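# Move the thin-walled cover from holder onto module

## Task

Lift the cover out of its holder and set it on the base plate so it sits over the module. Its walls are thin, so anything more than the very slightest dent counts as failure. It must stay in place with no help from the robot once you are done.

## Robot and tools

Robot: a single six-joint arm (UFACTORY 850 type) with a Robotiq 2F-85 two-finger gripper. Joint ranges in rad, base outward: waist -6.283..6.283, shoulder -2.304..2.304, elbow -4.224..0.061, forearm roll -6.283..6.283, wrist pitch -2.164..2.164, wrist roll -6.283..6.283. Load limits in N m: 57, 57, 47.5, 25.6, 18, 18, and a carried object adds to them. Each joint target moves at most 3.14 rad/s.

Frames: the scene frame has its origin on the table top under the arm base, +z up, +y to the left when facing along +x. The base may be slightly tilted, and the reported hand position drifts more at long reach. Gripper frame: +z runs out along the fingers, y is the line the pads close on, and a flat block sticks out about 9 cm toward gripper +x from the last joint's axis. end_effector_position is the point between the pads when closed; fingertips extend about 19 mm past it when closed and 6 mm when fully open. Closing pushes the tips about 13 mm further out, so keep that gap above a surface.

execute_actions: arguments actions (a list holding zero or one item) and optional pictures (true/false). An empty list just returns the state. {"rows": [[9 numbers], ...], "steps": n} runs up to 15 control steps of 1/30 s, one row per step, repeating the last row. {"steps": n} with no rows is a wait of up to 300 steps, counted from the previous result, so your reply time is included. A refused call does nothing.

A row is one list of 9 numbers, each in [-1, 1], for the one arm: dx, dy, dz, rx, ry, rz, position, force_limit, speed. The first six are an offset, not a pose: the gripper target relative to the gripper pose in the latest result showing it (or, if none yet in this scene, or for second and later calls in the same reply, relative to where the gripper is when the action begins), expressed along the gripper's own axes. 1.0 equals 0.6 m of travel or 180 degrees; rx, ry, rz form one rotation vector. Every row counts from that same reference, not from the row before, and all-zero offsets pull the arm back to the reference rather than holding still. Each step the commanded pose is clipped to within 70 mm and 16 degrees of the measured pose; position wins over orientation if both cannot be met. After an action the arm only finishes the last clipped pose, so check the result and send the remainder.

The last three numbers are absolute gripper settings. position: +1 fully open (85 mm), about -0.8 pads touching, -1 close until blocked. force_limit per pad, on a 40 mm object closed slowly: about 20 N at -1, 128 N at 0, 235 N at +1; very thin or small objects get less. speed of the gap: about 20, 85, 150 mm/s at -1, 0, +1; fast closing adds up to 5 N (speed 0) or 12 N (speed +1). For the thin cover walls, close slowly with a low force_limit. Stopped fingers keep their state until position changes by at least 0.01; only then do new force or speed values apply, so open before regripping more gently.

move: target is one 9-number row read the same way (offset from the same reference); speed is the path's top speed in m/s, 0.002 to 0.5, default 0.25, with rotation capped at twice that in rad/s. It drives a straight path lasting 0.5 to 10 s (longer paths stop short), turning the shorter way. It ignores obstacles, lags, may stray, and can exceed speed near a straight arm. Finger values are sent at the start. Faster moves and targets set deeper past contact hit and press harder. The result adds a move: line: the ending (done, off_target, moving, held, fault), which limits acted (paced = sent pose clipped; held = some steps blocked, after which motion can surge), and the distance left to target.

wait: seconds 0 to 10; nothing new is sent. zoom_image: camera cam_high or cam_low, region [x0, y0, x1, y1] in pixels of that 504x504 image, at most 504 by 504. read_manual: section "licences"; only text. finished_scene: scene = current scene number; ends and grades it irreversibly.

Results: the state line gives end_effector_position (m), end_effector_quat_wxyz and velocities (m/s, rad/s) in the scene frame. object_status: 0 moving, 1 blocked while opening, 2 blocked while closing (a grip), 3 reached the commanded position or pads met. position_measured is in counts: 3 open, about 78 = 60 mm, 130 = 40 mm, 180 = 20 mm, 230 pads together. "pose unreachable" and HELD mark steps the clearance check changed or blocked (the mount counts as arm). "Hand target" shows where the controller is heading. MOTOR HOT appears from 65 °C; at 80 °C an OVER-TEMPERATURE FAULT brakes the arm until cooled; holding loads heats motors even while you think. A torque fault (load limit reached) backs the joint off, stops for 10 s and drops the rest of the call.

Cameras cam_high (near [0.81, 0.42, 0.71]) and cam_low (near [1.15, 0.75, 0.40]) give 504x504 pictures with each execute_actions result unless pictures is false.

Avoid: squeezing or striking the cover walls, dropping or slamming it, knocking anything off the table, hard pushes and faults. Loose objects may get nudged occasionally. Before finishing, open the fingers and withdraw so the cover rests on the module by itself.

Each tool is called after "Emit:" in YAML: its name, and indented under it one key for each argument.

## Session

Emit:
execute_actions:
  actions: []

Scene clock: 0.00 s of 5600.00 s.
end_effector_position=(+0.2150, -0.0689, +0.3239) position_measured=3 object_status=3 end_effector_quat_wxyz=(+0.600, +0.008, -0.674, +0.431) end_effector_velocity=(-0.000, -0.001, +0.000) end_effector_angular_velocity=(+0.000, -0.000, +0.002)
Joint positions: [ 0.232 -0.798 -0.826 -0.446 -1.684  0.574]
Joint velocities: [-0.     0.002  0.002 -0.002  0.     0.   ]
Hand target: +0.215, -0.069, +0.324; +0.600, +0.008, -0.674, +0.431

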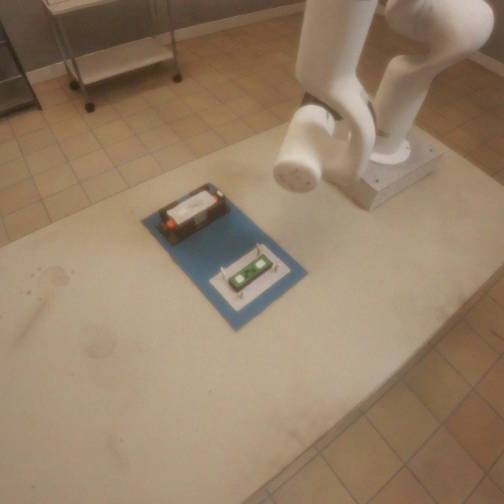

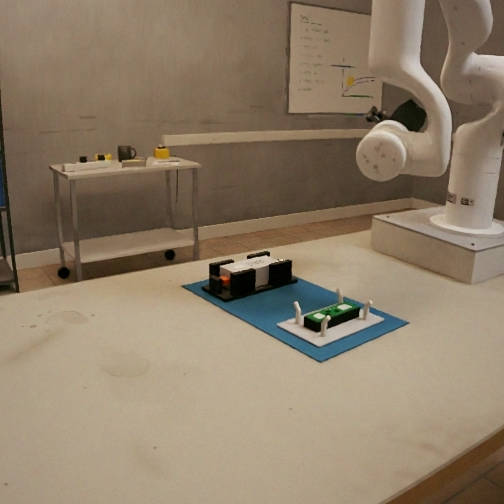

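Emit:
zoom_image:
  camera: "cam_high"
  region: [140, 170, 260, 260]

Emit:
zoom_image:
  camera: "cam_low"
  region: [190, 240, 310, 310]

Emit:
zoom_image:
  camera: "cam_high"
  region: [200, 230, 320, 330]

Emit:
zoom_image:
  camera: "cam_low"
  region: [270, 280, 390, 355]

Region (140, 170, 260, 260) of cam_high's 504x504 image, scaled by 4.200, with more detail than that image has; it fills the top 378 rows of this view, and the rest is white.

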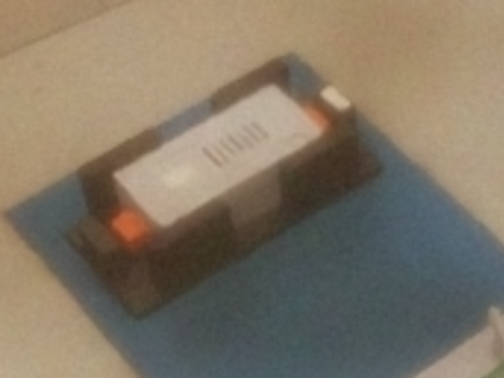

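Region (190, 240, 310, 310) of cam_low's 504x504 image, scaled by 4.200, with more detail than that image has; it fills the top 294 rows of this view, and the rest is white.

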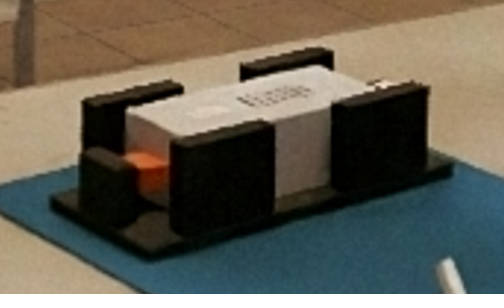

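Region (200, 230, 320, 330) of cam_high's 504x504 image, scaled by 4.200, with more detail than that image has.

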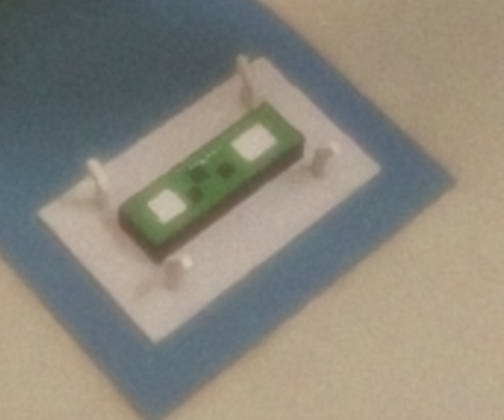

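Region (270, 280, 390, 355) of cam_low's 504x504 image, scaled by 4.200, with more detail than that image has; it fills the top 315 rows of this view, and the rest is white.

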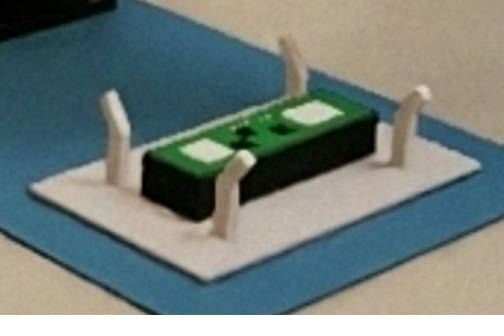

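Emit:
move:
  target: [-0.5352,-0.1433,-0.4795,-0.2897,-0.4429,-0.0153,0.6,-1,0]
  speed: 0.2

Emit:
zoom_image:
  camera: "cam_high"
  region: [145, 157, 235, 247]

Emit:
zoom_image:
  camera: "cam_low"
  region: [200, 208, 300, 303]

Scene clock: 35.90 s of 5600.00 s.
end_effector_position=(+0.5810, -0.1160, +0.0853) position_measured=53 object_status=3 end_effector_quat_wxyz=(+0.000, -0.044, +0.999, -0.001) end_effector_velocity=(+0.000, -0.000, -0.000) end_effector_angular_velocity=(+0.005, -0.002, +0.003)
Joint positions: [-0.166 -0.898 -1.262  0.052 -0.381 -0.341]
Joint velocities: [-0.002 -0.001 -0.001  0.015  0.001 -0.019]
Hand target: +0.581, -0.116, +0.085; +0.000, -0.044, +0.999, -0.000
Off the commanded pose: 0.000 m, 0 deg.
After step 90, 28.30 s passed at rest.
move: done

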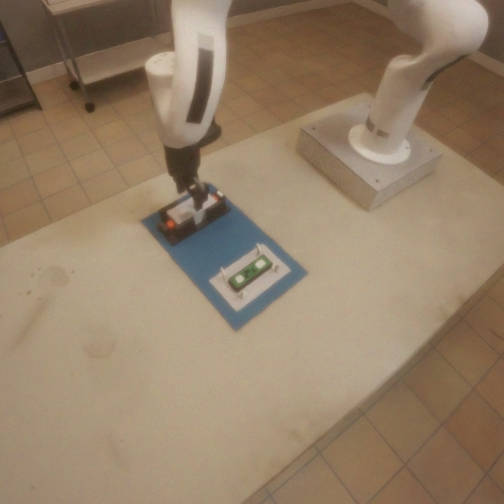

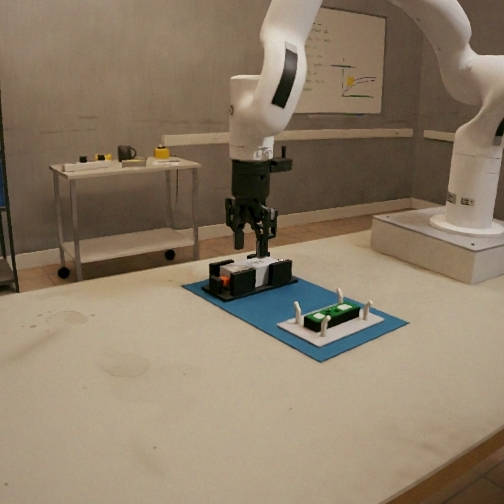

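Region (145, 157, 235, 247) of cam_high's 504x504 image, scaled by 5.600, with more detail than that image has.

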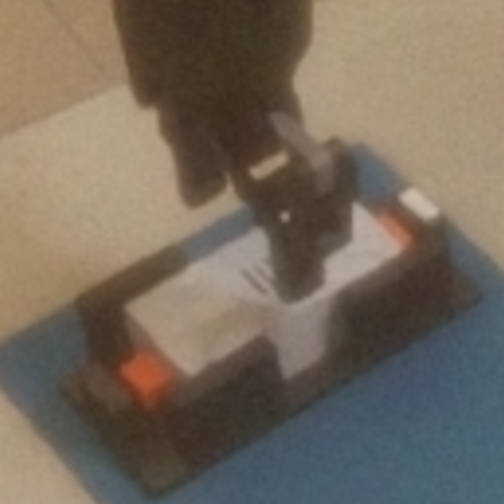

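Region (200, 208, 300, 303) of cam_low's 504x504 image, scaled by 5.040, with more detail than that image has; it fills the top 479 rows of this view, and the rest is white.

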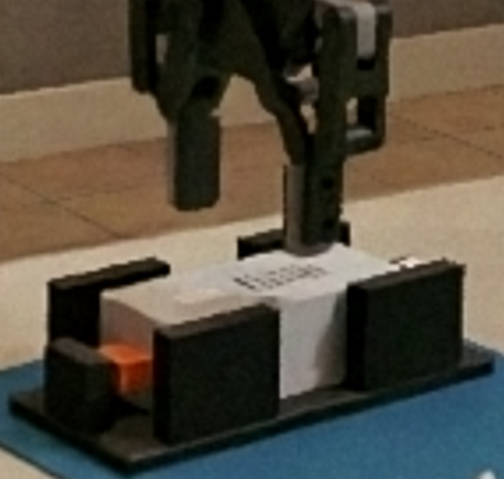

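Emit:
move:
  target: [0,0,0.053,0,0,0,0.6,-1,0]
  speed: 0.03

Emit:
move:
  target: [0,0,0,0,0,0,0.4,-1,-1]
  speed: 0.03

Emit:
zoom_image:
  camera: "cam_high"
  region: [160, 177, 220, 237]

Emit:
zoom_image:
  camera: "cam_low"
  region: [217, 230, 292, 300]

Scene clock: 44.07 s of 5600.00 s.
end_effector_position=(+0.5811, -0.1160, +0.0536) position_measured=53 object_status=3 end_effector_quat_wxyz=(+0.000, -0.044, +0.999, -0.001) end_effector_velocity=(+0.001, -0.000, +0.000) end_effector_angular_velocity=(-0.001, -0.003, +0.000)
Joint positions: [-0.165 -0.961 -1.282  0.058 -0.338 -0.347]
Joint velocities: [ 0.    -0.001 -0.002 -0.     0.001 -0.   ]
Hand target: +0.581, -0.116, +0.053; +0.000, -0.044, +0.999, -0.001
Off the commanded pose: 0.000 m, 0 deg.
After step 90, 3.83 s passed at rest.
move: done

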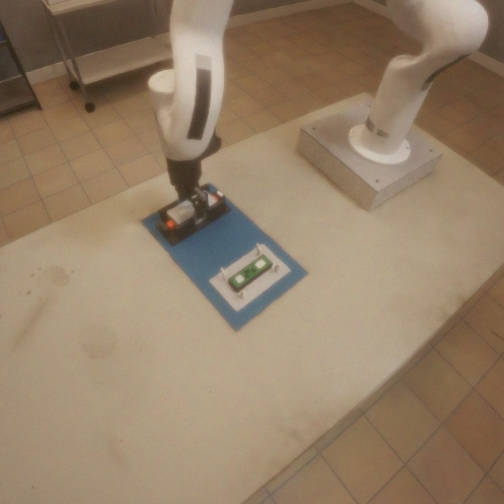

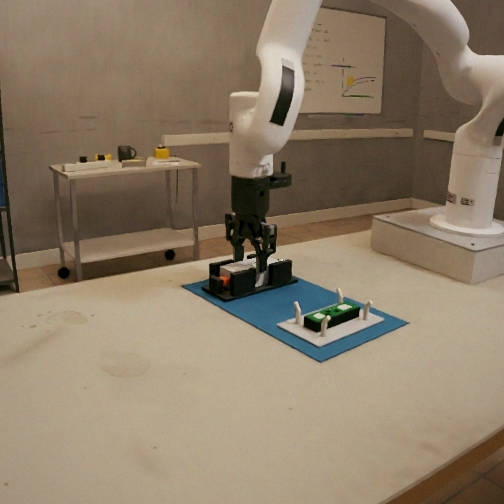

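Scene clock: 44.83 s of 5600.00 s.
end_effector_position=(+0.5811, -0.1160, +0.0536) position_measured=78 object_status=0 end_effector_quat_wxyz=(+0.000, -0.044, +0.999, -0.001) end_effector_velocity=(+0.000, -0.000, +0.001) end_effector_angular_velocity=(-0.001, -0.001, +0.001)
Joint positions: [-0.165 -0.961 -1.282  0.058 -0.338 -0.347]
Joint velocities: [-0.     0.002  0.001 -0.001  0.     0.   ]
Hand target: +0.581, -0.116, +0.054; +0.000, -0.044, +0.999, -0.001
Off the commanded pose: 0.000 m, 0 deg.
move: done

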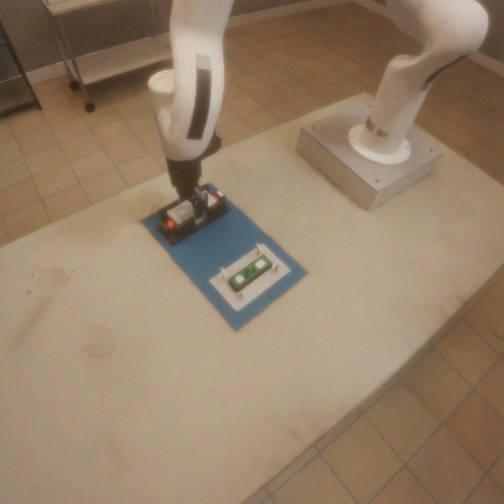

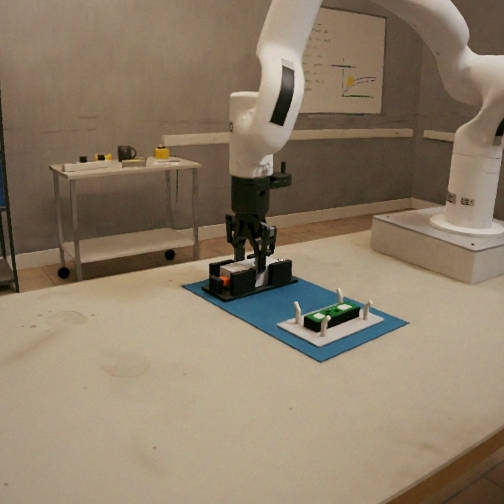

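Region (160, 177, 220, 237) of cam_high's 504x504 image, scaled by 8.400, with more detail than that image has.

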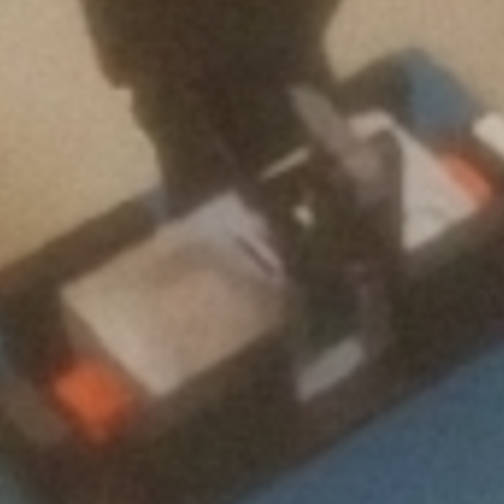

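Region (217, 230, 292, 300) of cam_low's 504x504 image, scaled by 6.720, with more detail than that image has; it fills the top 470 rows of this view, and the rest is white.

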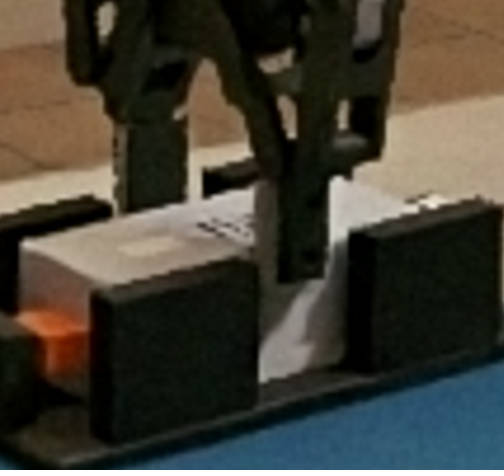

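Emit:
move:
  target: [0,0,0.019,0,0,0,0.4,-1,-1]
  speed: 0.02

Emit:
move:
  target: [0,0,0,0,0,0,-1,-1,-1]
  speed: 0.03

Emit:
zoom_image:
  camera: "cam_low"
  region: [217, 230, 292, 300]

Scene clock: 53.57 s of 5600.00 s.
end_effector_position=(+0.5811, -0.1160, +0.0423) position_measured=78 object_status=3 end_effector_quat_wxyz=(+0.000, -0.044, +0.999, -0.001) end_effector_velocity=(+0.001, -0.000, -0.001) end_effector_angular_velocity=(-0.000, -0.001, +0.001)
Joint positions: [-0.164 -0.984 -1.29   0.06  -0.323 -0.349]
Joint velocities: [-0.    -0.002 -0.002 -0.     0.001 -0.   ]
Hand target: +0.581, -0.116, +0.042; +0.000, -0.044, +0.999, -0.001
Off the commanded pose: 0.000 m, 0 deg.
After step 90, 4.93 s passed at rest.
move: done

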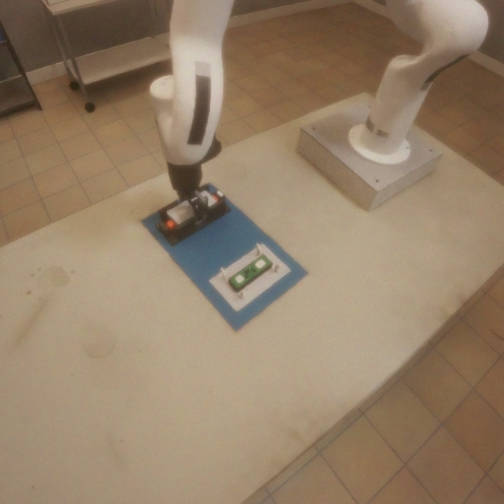

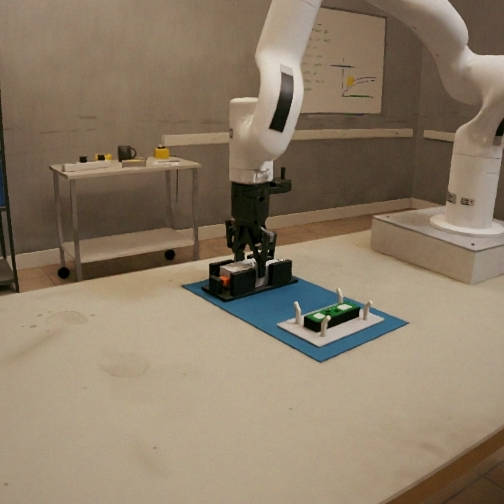

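Scene clock: 54.27 s of 5600.00 s.
end_effector_position=(+0.5809, -0.1155, +0.0424) position_measured=100 object_status=2 end_effector_quat_wxyz=(-0.000, -0.044, +0.999, -0.000) end_effector_velocity=(-0.000, -0.001, -0.001) end_effector_angular_velocity=(-0.001, -0.001, -0.001)
Joint positions: [-0.164 -0.983 -1.29   0.061 -0.325 -0.35 ]
Joint velocities: [-0.002 -0.001  0.    -0.001  0.002  0.   ]
Hand target: +0.581, -0.116, +0.042; +0.000, -0.044, +0.999, -0.001
Off the commanded pose: 0.001 m, 0 deg.
move: done

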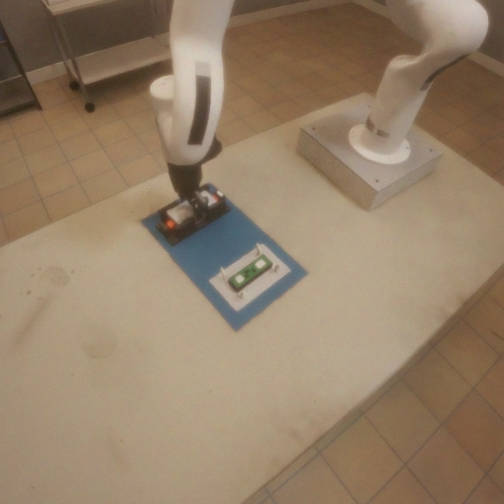

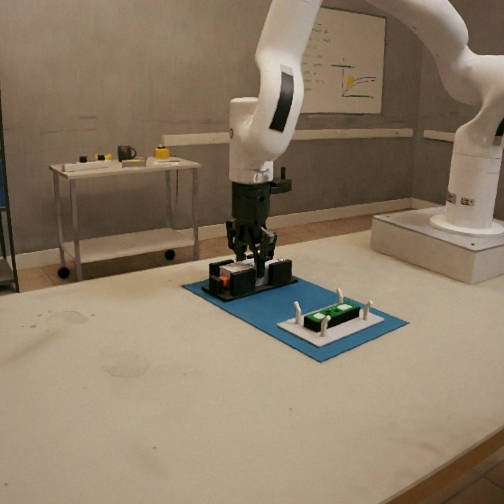

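Region (217, 230, 292, 300) of cam_low's 504x504 image, scaled by 6.720, with more detail than that image has; it fills the top 470 rows of this view, and the rest is white.

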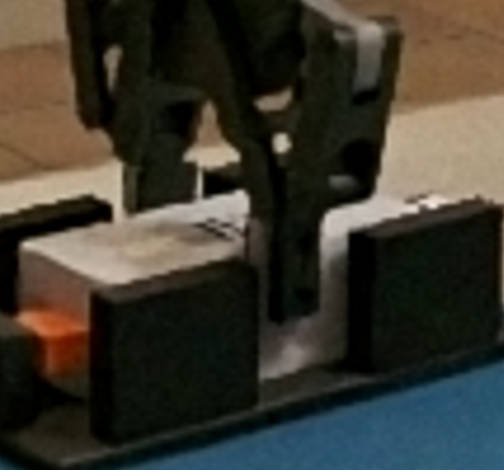

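Emit:
move:
  target: [0,0.003,0,0,0,0,0.4,-1,-1]
  speed: 0.005

Emit:
move:
  target: [0,0,0,0,0,0,-1,-1,-1]
  speed: 0.03

Scene clock: 59.53 s of 5600.00 s.
end_effector_position=(+0.5809, -0.1139, +0.0424) position_measured=78 object_status=0 end_effector_quat_wxyz=(-0.000, -0.044, +0.999, -0.000) end_effector_velocity=(-0.002, +0.002, -0.001) end_effector_angular_velocity=(+0.002, +0.006, +0.001)
Joint positions: [-0.161 -0.983 -1.288  0.061 -0.323 -0.347]
Joint velocities: [ 0.002 -0.002  0.001  0.001 -0.003  0.   ]
Hand target: +0.581, -0.114, +0.042; -0.000, -0.044, +0.999, -0.000
Off the commanded pose: 0.000 m, 0 deg.
After step 90, 1.57 s passed at rest.
move: done

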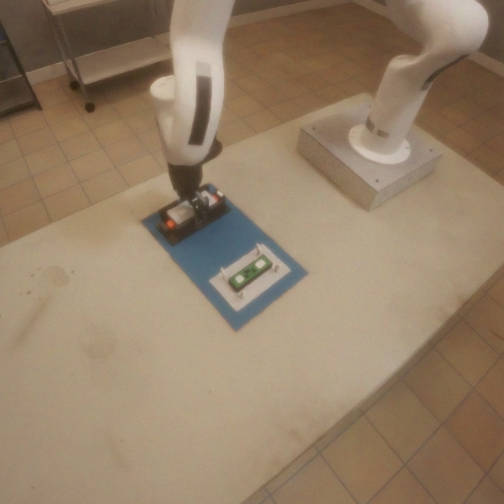

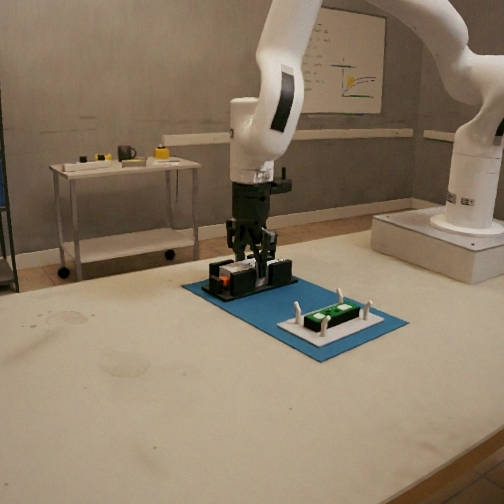

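Scene clock: 60.23 s of 5600.00 s.
end_effector_position=(+0.5811, -0.1141, +0.0427) position_measured=100 object_status=2 end_effector_quat_wxyz=(+0.000, -0.044, +0.999, -0.000) end_effector_velocity=(+0.001, +0.000, +0.000) end_effector_angular_velocity=(-0.000, -0.002, +0.000)
Joint positions: [-0.161 -0.982 -1.289  0.061 -0.324 -0.347]
Joint velocities: [ 0.     0.    -0.001  0.     0.001 -0.   ]
Hand target: +0.581, -0.114, +0.042; -0.000, -0.044, +0.999, -0.000
Off the commanded pose: 0.000 m, 0 deg.
move: done

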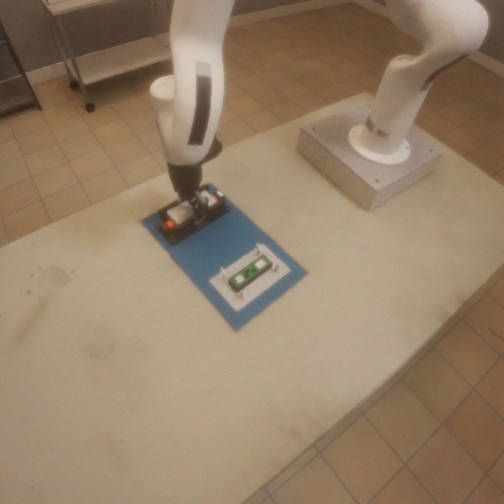

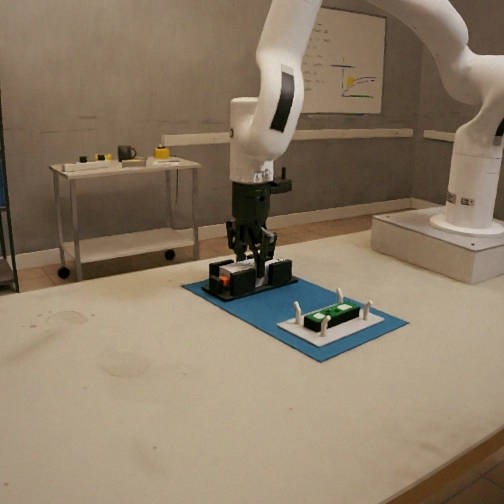

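Nearly centred. Tighten a step and test.

Emit:
move:
  target: [0,-0.0007,0,0,0,0,-0.98,-0.88,-1]
  speed: 0.005

Emit:
move:
  target: [0,0,-0.007,0,0,0,-0.98,-0.88,-1]
  speed: 0.003

Emit:
zoom_image:
  camera: "cam_low"
  region: [217, 230, 292, 300]

Scene clock: 67.27 s of 5600.00 s.
end_effector_position=(+0.5810, -0.1143, +0.0427) position_measured=103 object_status=2 end_effector_quat_wxyz=(-0.000, -0.044, +0.999, -0.000) end_effector_velocity=(+0.000, -0.000, -0.000) end_effector_angular_velocity=(-0.000, -0.000, +0.000)
Joint positions: [-0.162 -0.982 -1.289  0.061 -0.324 -0.348]
Joint velocities: [-0.001 -0.    -0.    -0.     0.    -0.   ]
Hand target: +0.581, -0.115, +0.043; +0.000, -0.044, +0.999, -0.000
Off the commanded pose: 0.000 m, 0 deg.
After step 90, 3.33 s passed at rest.
move: done

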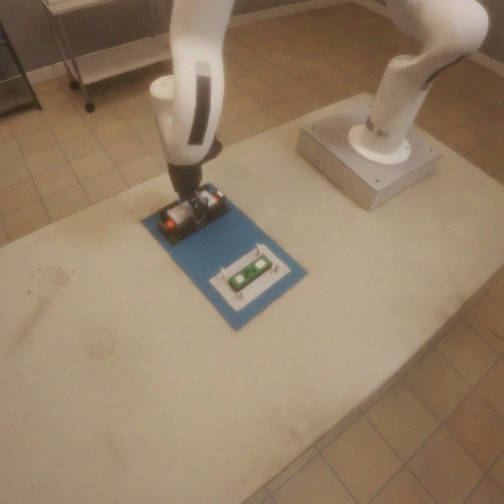

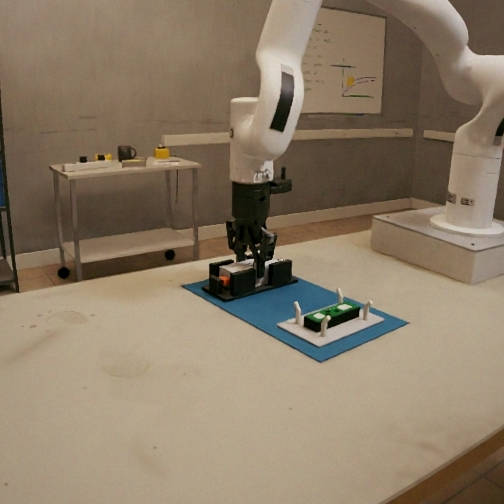

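Scene clock: 68.90 s of 5600.00 s.
end_effector_position=(+0.5807, -0.1143, +0.0467) position_measured=103 object_status=2 end_effector_quat_wxyz=(-0.000, -0.044, +0.999, -0.000) end_effector_velocity=(+0.001, -0.000, +0.001) end_effector_angular_velocity=(-0.001, -0.002, +0.001)
Joint positions: [-0.162 -0.974 -1.286  0.06  -0.33  -0.347]
Joint velocities: [ 0.    -0.    -0.003 -0.001  0.     0.   ]
Hand target: +0.581, -0.114, +0.047; -0.000, -0.044, +0.999, -0.000
Off the commanded pose: 0.000 m, 0 deg.
move: done

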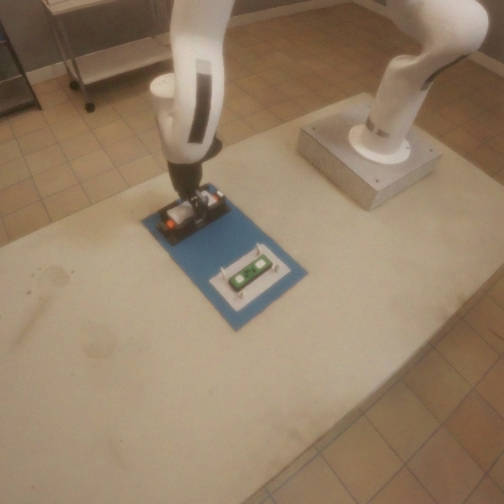

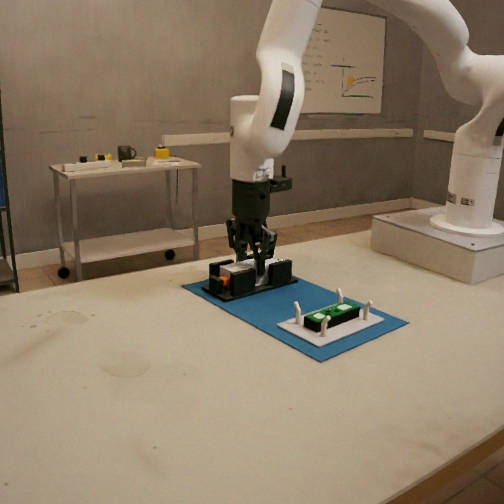

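Region (217, 230, 292, 300) of cam_low's 504x504 image, scaled by 6.720, with more detail than that image has; it fills the top 470 rows of this view, and the rest is white.

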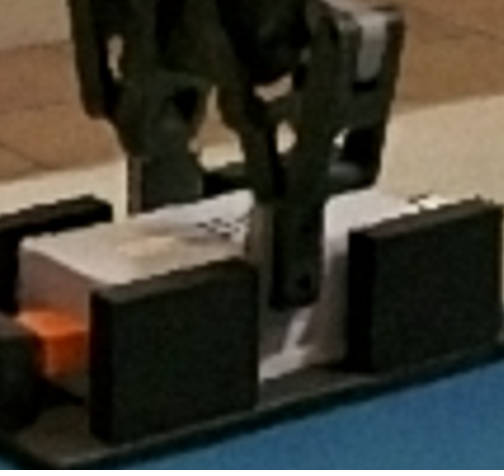

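Emit:
move:
  target: [0,0,0,0,0,0,-1,-0.72,-1]
  speed: 0.005

Emit:
move:
  target: [0,0,-0.007,0,0,0,-1,-0.72,-1]
  speed: 0.003

Emit:
zoom_image:
  camera: "cam_low"
  region: [217, 230, 292, 300]

Scene clock: 77.13 s of 5600.00 s.
end_effector_position=(+0.5810, -0.1143, +0.0470) position_measured=110 object_status=2 end_effector_quat_wxyz=(-0.000, -0.044, +0.999, -0.000) end_effector_velocity=(+0.000, -0.000, +0.001) end_effector_angular_velocity=(-0.000, -0.001, +0.000)
Joint positions: [-0.162 -0.974 -1.286  0.06  -0.33  -0.347]
Joint velocities: [ 0.     0.001  0.    -0.     0.001  0.   ]
Hand target: +0.581, -0.114, +0.047; -0.000, -0.044, +0.999, -0.000
Off the commanded pose: 0.000 m, 0 deg.
After step 90, 4.53 s passed at rest.
move: done

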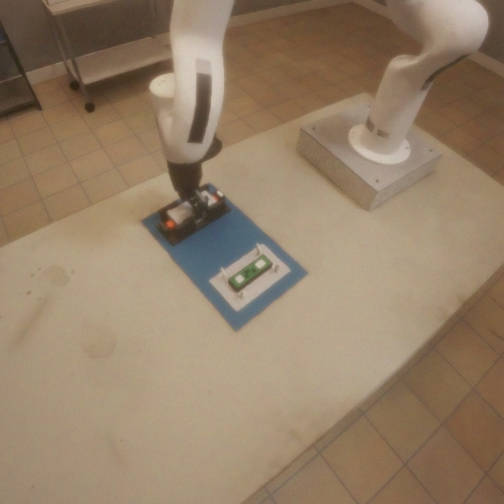

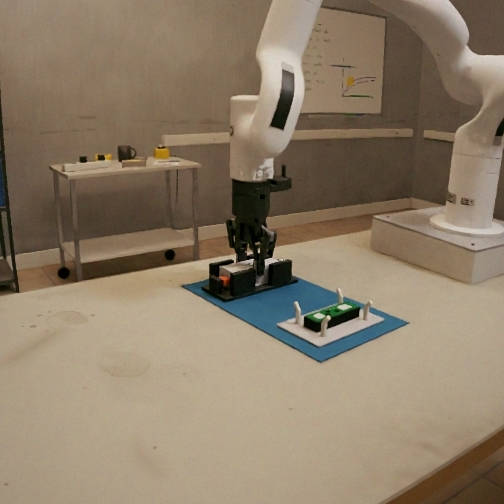

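Scene clock: 78.77 s of 5600.00 s.
end_effector_position=(+0.5809, -0.1143, +0.0511) position_measured=110 object_status=2 end_effector_quat_wxyz=(-0.000, -0.044, +0.999, -0.000) end_effector_velocity=(+0.001, -0.000, +0.001) end_effector_angular_velocity=(-0.001, -0.003, +0.000)
Joint positions: [-0.162 -0.966 -1.283  0.059 -0.335 -0.346]
Joint velocities: [ 0.     0.002 -0.    -0.     0.     0.   ]
Hand target: +0.581, -0.114, +0.051; -0.000, -0.044, +0.999, -0.000
Off the commanded pose: 0.000 m, 0 deg.
move: done

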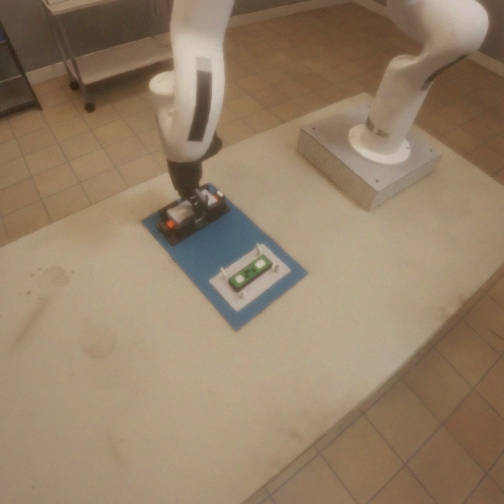

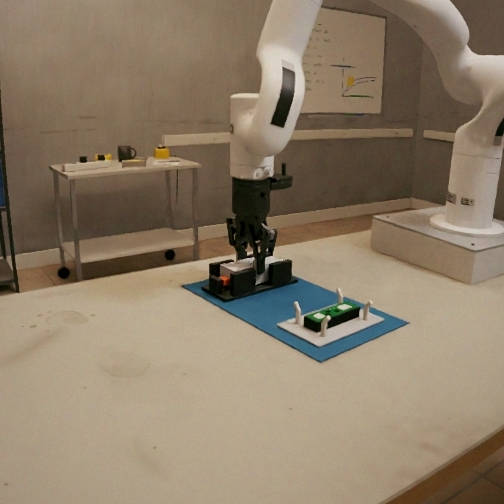

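Region (217, 230, 292, 300) of cam_low's 504x504 image, scaled by 6.720, with more detail than that image has; it fills the top 470 rows of this view, and the rest is white.

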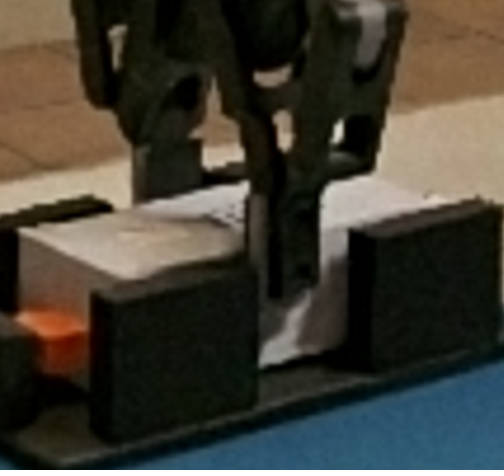

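Rising with the hand now.

Emit:
move:
  target: [0,0,-0.02,0,0,0,-1,-0.72,-1]
  speed: 0.004

Emit:
zoom_image:
  camera: "cam_low"
  region: [217, 230, 292, 300]

Scene clock: 86.43 s of 5600.00 s.
end_effector_position=(+0.5809, -0.1142, +0.0630) position_measured=110 object_status=2 end_effector_quat_wxyz=(-0.000, -0.044, +0.999, -0.000) end_effector_velocity=(-0.001, +0.000, -0.000) end_effector_angular_velocity=(+0.000, +0.001, -0.000)
Joint positions: [-0.162 -0.942 -1.274  0.056 -0.351 -0.343]
Joint velocities: [ 0.     0.     0.001  0.    -0.     0.   ]
Hand target: +0.581, -0.114, +0.063; -0.000, -0.044, +0.999, -0.000
Off the commanded pose: 0.000 m, 0 deg.
After step 90, 1.47 s passed at rest.
move: done

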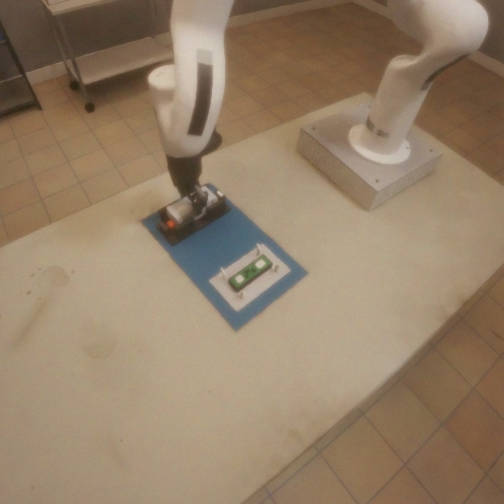

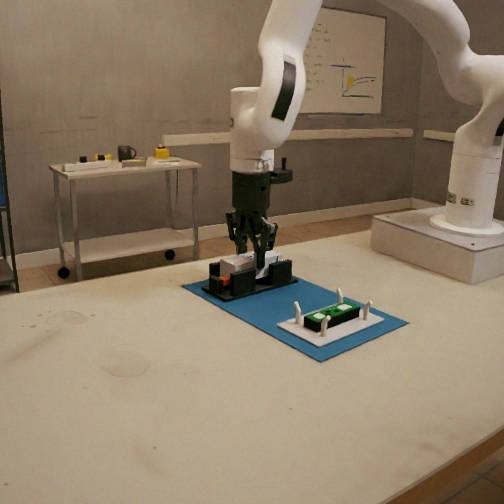

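Region (217, 230, 292, 300) of cam_low's 504x504 image, scaled by 6.720, with more detail than that image has; it fills the top 470 rows of this view, and the rest is white.

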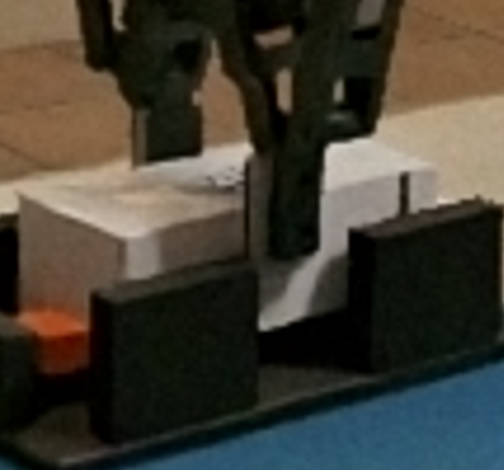

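Emit:
move:
  target: [0,0,-0.03,0,0,0,-1,-0.72,-1]
  speed: 0.005

Emit:
move:
  target: [0,0,-0.055,0,0,0,-1,-0.72,-1]
  speed: 0.03

Emit:
zoom_image:
  camera: "cam_low"
  region: [200, 195, 300, 295]

Scene clock: 101.80 s of 5600.00 s.
end_effector_position=(+0.5809, -0.1142, +0.0810) position_measured=110 object_status=2 end_effector_quat_wxyz=(-0.000, -0.044, +0.999, -0.000) end_effector_velocity=(+0.001, -0.000, +0.001) end_effector_angular_velocity=(-0.001, -0.002, +0.001)
Joint positions: [-0.163 -0.906 -1.264  0.053 -0.375 -0.34 ]
Joint velocities: [ 0.     0.002 -0.    -0.001 -0.     0.   ]
Hand target: +0.581, -0.114, +0.081; -0.000, -0.044, +0.999, -0.000
Off the commanded pose: 0.000 m, 0 deg.
After step 90, 8.57 s passed at rest.
move: done

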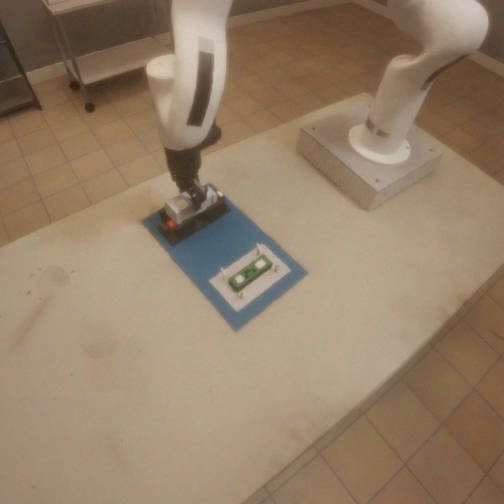

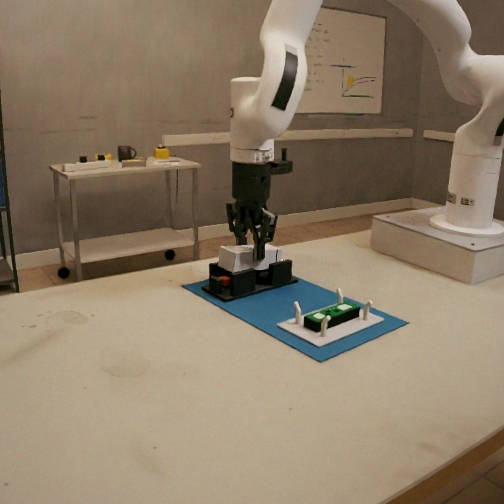

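Scene clock: 103.17 s of 5600.00 s.
end_effector_position=(+0.5808, -0.1142, +0.1139) position_measured=110 object_status=2 end_effector_quat_wxyz=(-0.000, -0.044, +0.999, -0.000) end_effector_velocity=(-0.000, +0.000, -0.000) end_effector_angular_velocity=(+0.001, +0.001, -0.001)
Joint positions: [-0.164 -0.844 -1.249  0.047 -0.423 -0.335]
Joint velocities: [ 0.    -0.    -0.     0.001 -0.001  0.   ]
Hand target: +0.581, -0.114, +0.114; -0.000, -0.044, +0.999, -0.000
Off the commanded pose: 0.000 m, 0 deg.
move: done

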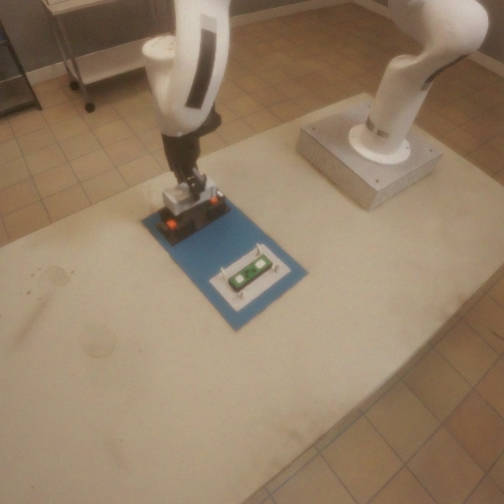

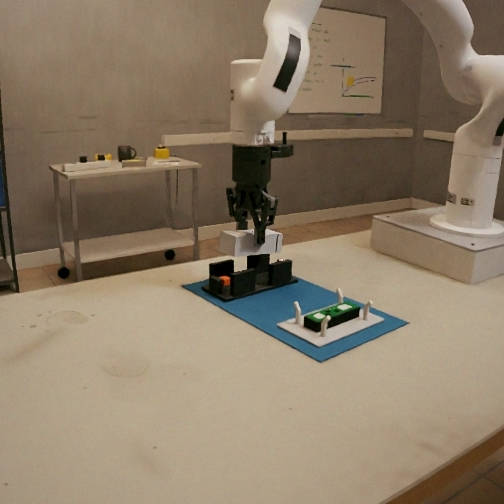

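Region (200, 195, 300, 295) of cam_low's 504x504 image, scaled by 5.040, with more detail than that image has.

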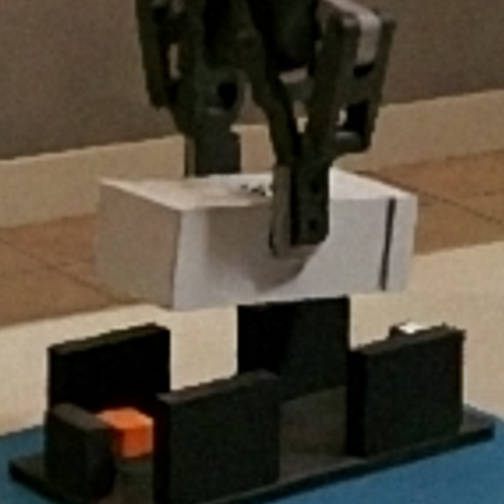

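Emit:
move:
  target: [0,0.383,0.035,0,0.033,0,-1,-0.72,-1]
  speed: 0.12

Emit:
zoom_image:
  camera: "cam_low"
  region: [282, 248, 382, 348]

Emit:
zoom_image:
  camera: "cam_high"
  region: [209, 227, 294, 312]

Scene clock: 112.07 s of 5600.00 s.
end_effector_position=(+0.5607, +0.1145, +0.0928) position_measured=110 object_status=2 end_effector_quat_wxyz=(-0.052, -0.044, +0.998, -0.003) end_effector_velocity=(-0.000, +0.001, -0.000) end_effector_angular_velocity=(-0.001, +0.001, +0.002)
Joint positions: [ 0.225 -0.886 -1.275  0.072 -0.502  0.031]
Joint velocities: [ 0.003 -0.001 -0.001 -0.002 -0.001  0.002]
Hand target: +0.561, +0.115, +0.093; -0.052, -0.044, +0.998, -0.003
Off the commanded pose: 0.000 m, 0 deg.
After step 90, 3.60 s passed at rest.
move: done

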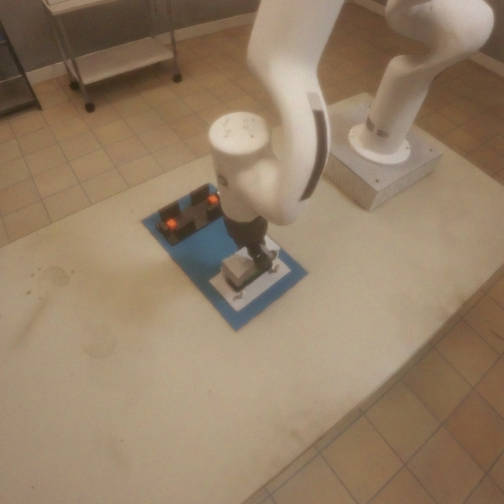

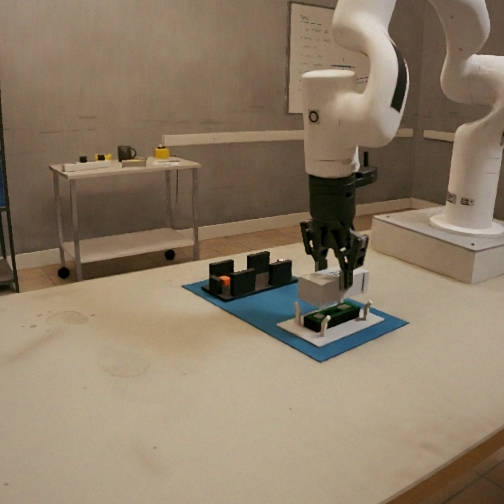

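Region (282, 248, 382, 348) of cam_low's 504x504 image, scaled by 5.040, with more detail than that image has.

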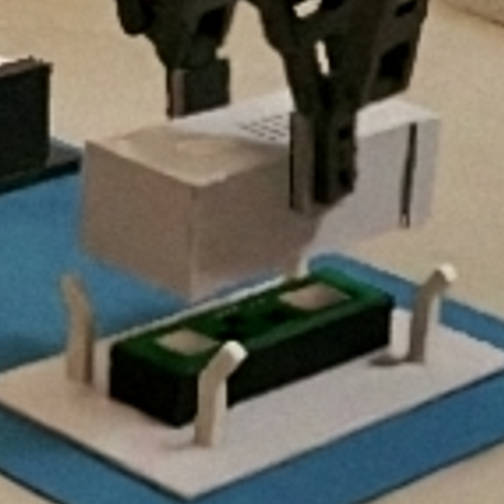

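Region (209, 227, 294, 312) of cam_high's 504x504 image, scaled by 5.929, with more detail than that image has.

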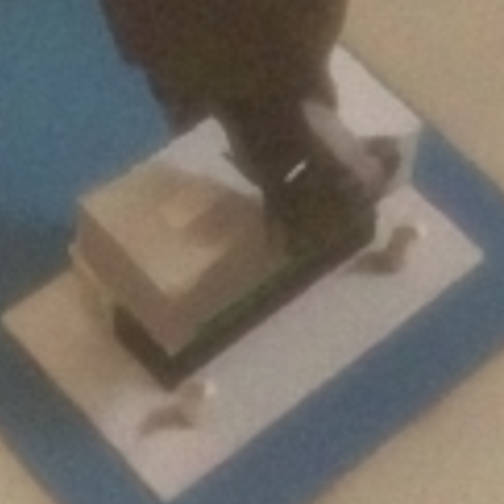

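Emit:
move:
  target: [-0.0038,-0.001,0.0365,0,0,0,-1,-0.72,-1]
  speed: 0.02

Emit:
zoom_image:
  camera: "cam_low"
  region: [282, 248, 382, 348]

Emit:
zoom_image:
  camera: "cam_high"
  region: [209, 227, 294, 312]

Scene clock: 119.10 s of 5600.00 s.
end_effector_position=(+0.5608, +0.1139, +0.0708) position_measured=110 object_status=2 end_effector_quat_wxyz=(-0.052, -0.044, +0.998, -0.003) end_effector_velocity=(+0.002, +0.000, +0.001) end_effector_angular_velocity=(+0.001, -0.003, -0.000)
Joint positions: [ 0.225 -0.928 -1.286  0.076 -0.472  0.026]
Joint velocities: [ 0.     0.    -0.002  0.001  0.001 -0.   ]
Hand target: +0.561, +0.114, +0.071; -0.052, -0.044, +0.998, -0.003
Off the commanded pose: 0.000 m, 0 deg.
After step 90, 2.70 s passed at rest.
move: done

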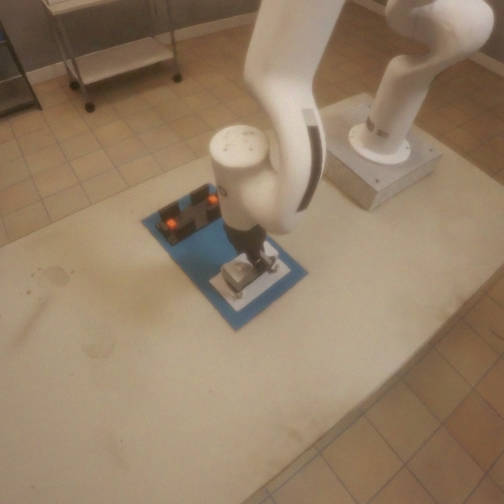

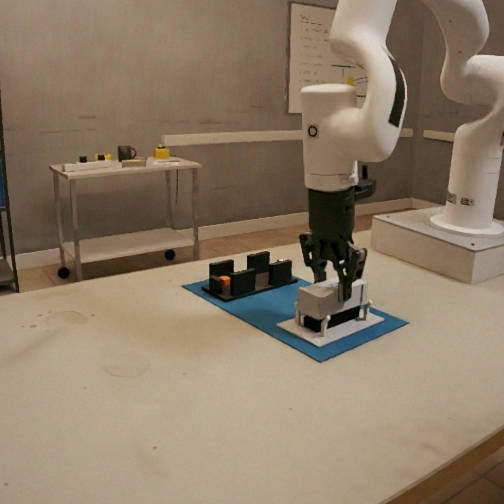

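Region (282, 248, 382, 348) of cam_low's 504x504 image, scaled by 5.040, with more detail than that image has.

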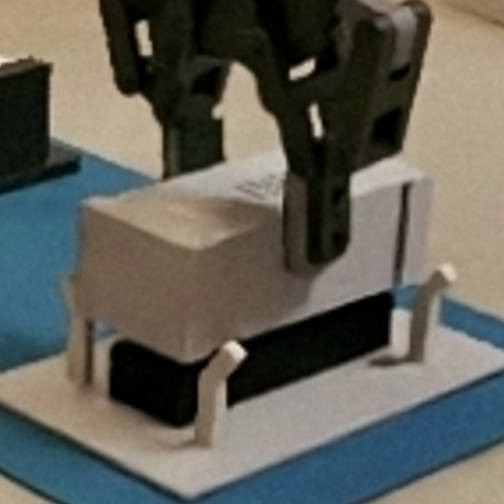

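Region (209, 227, 294, 312) of cam_high's 504x504 image, scaled by 5.929, with more detail than that image has.

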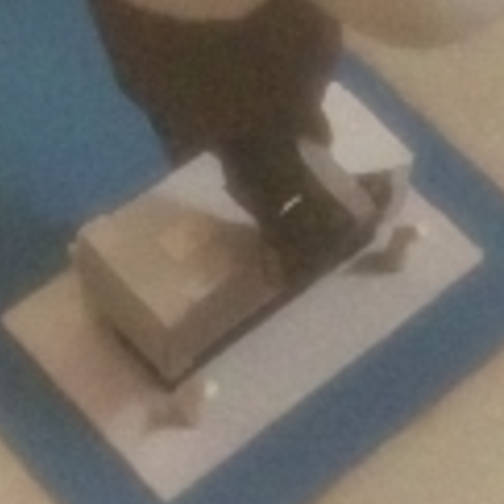

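Emit:
move:
  target: [-0.0045,0,0.043,0,0,0,-1,-0.72,-1]
  speed: 0.01

Emit:
zoom_image:
  camera: "cam_low"
  region: [282, 248, 382, 348]

Scene clock: 129.57 s of 5600.00 s.
end_effector_position=(+0.5609, +0.1139, +0.0449) position_measured=110 object_status=2 end_effector_quat_wxyz=(-0.052, -0.044, +0.998, -0.003) end_effector_velocity=(+0.000, +0.000, -0.000) end_effector_angular_velocity=(+0.001, -0.000, -0.002)
Joint positions: [ 0.226 -0.979 -1.304  0.082 -0.438  0.021]
Joint velocities: [-0.    -0.001 -0.001  0.002  0.001 -0.   ]
Hand target: +0.561, +0.114, +0.045; -0.052, -0.044, +0.998, -0.003
Off the commanded pose: 0.000 m, 0 deg.
After step 90, 4.67 s passed at rest.
move: done

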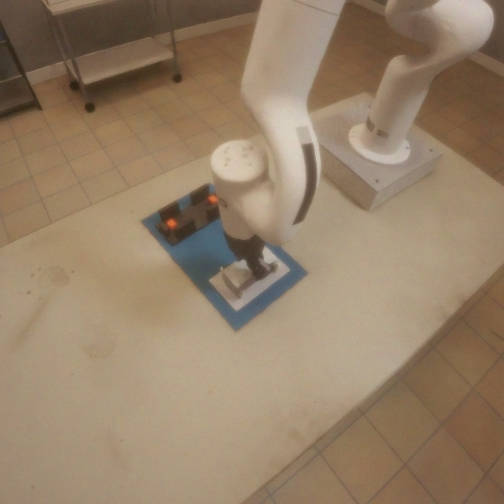

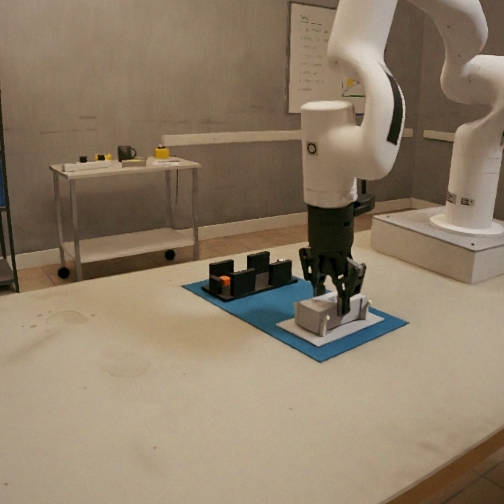

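Region (282, 248, 382, 348) of cam_low's 504x504 image, scaled by 5.040, with more detail than that image has.

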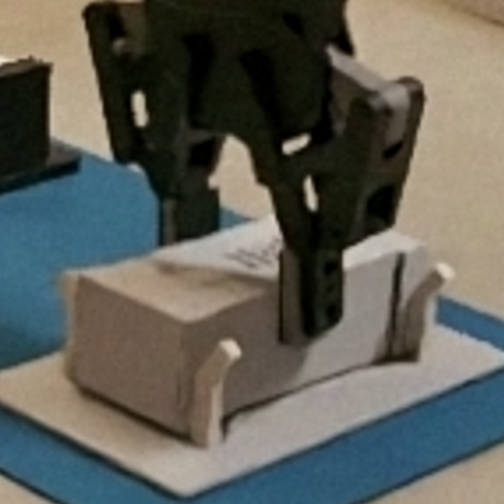

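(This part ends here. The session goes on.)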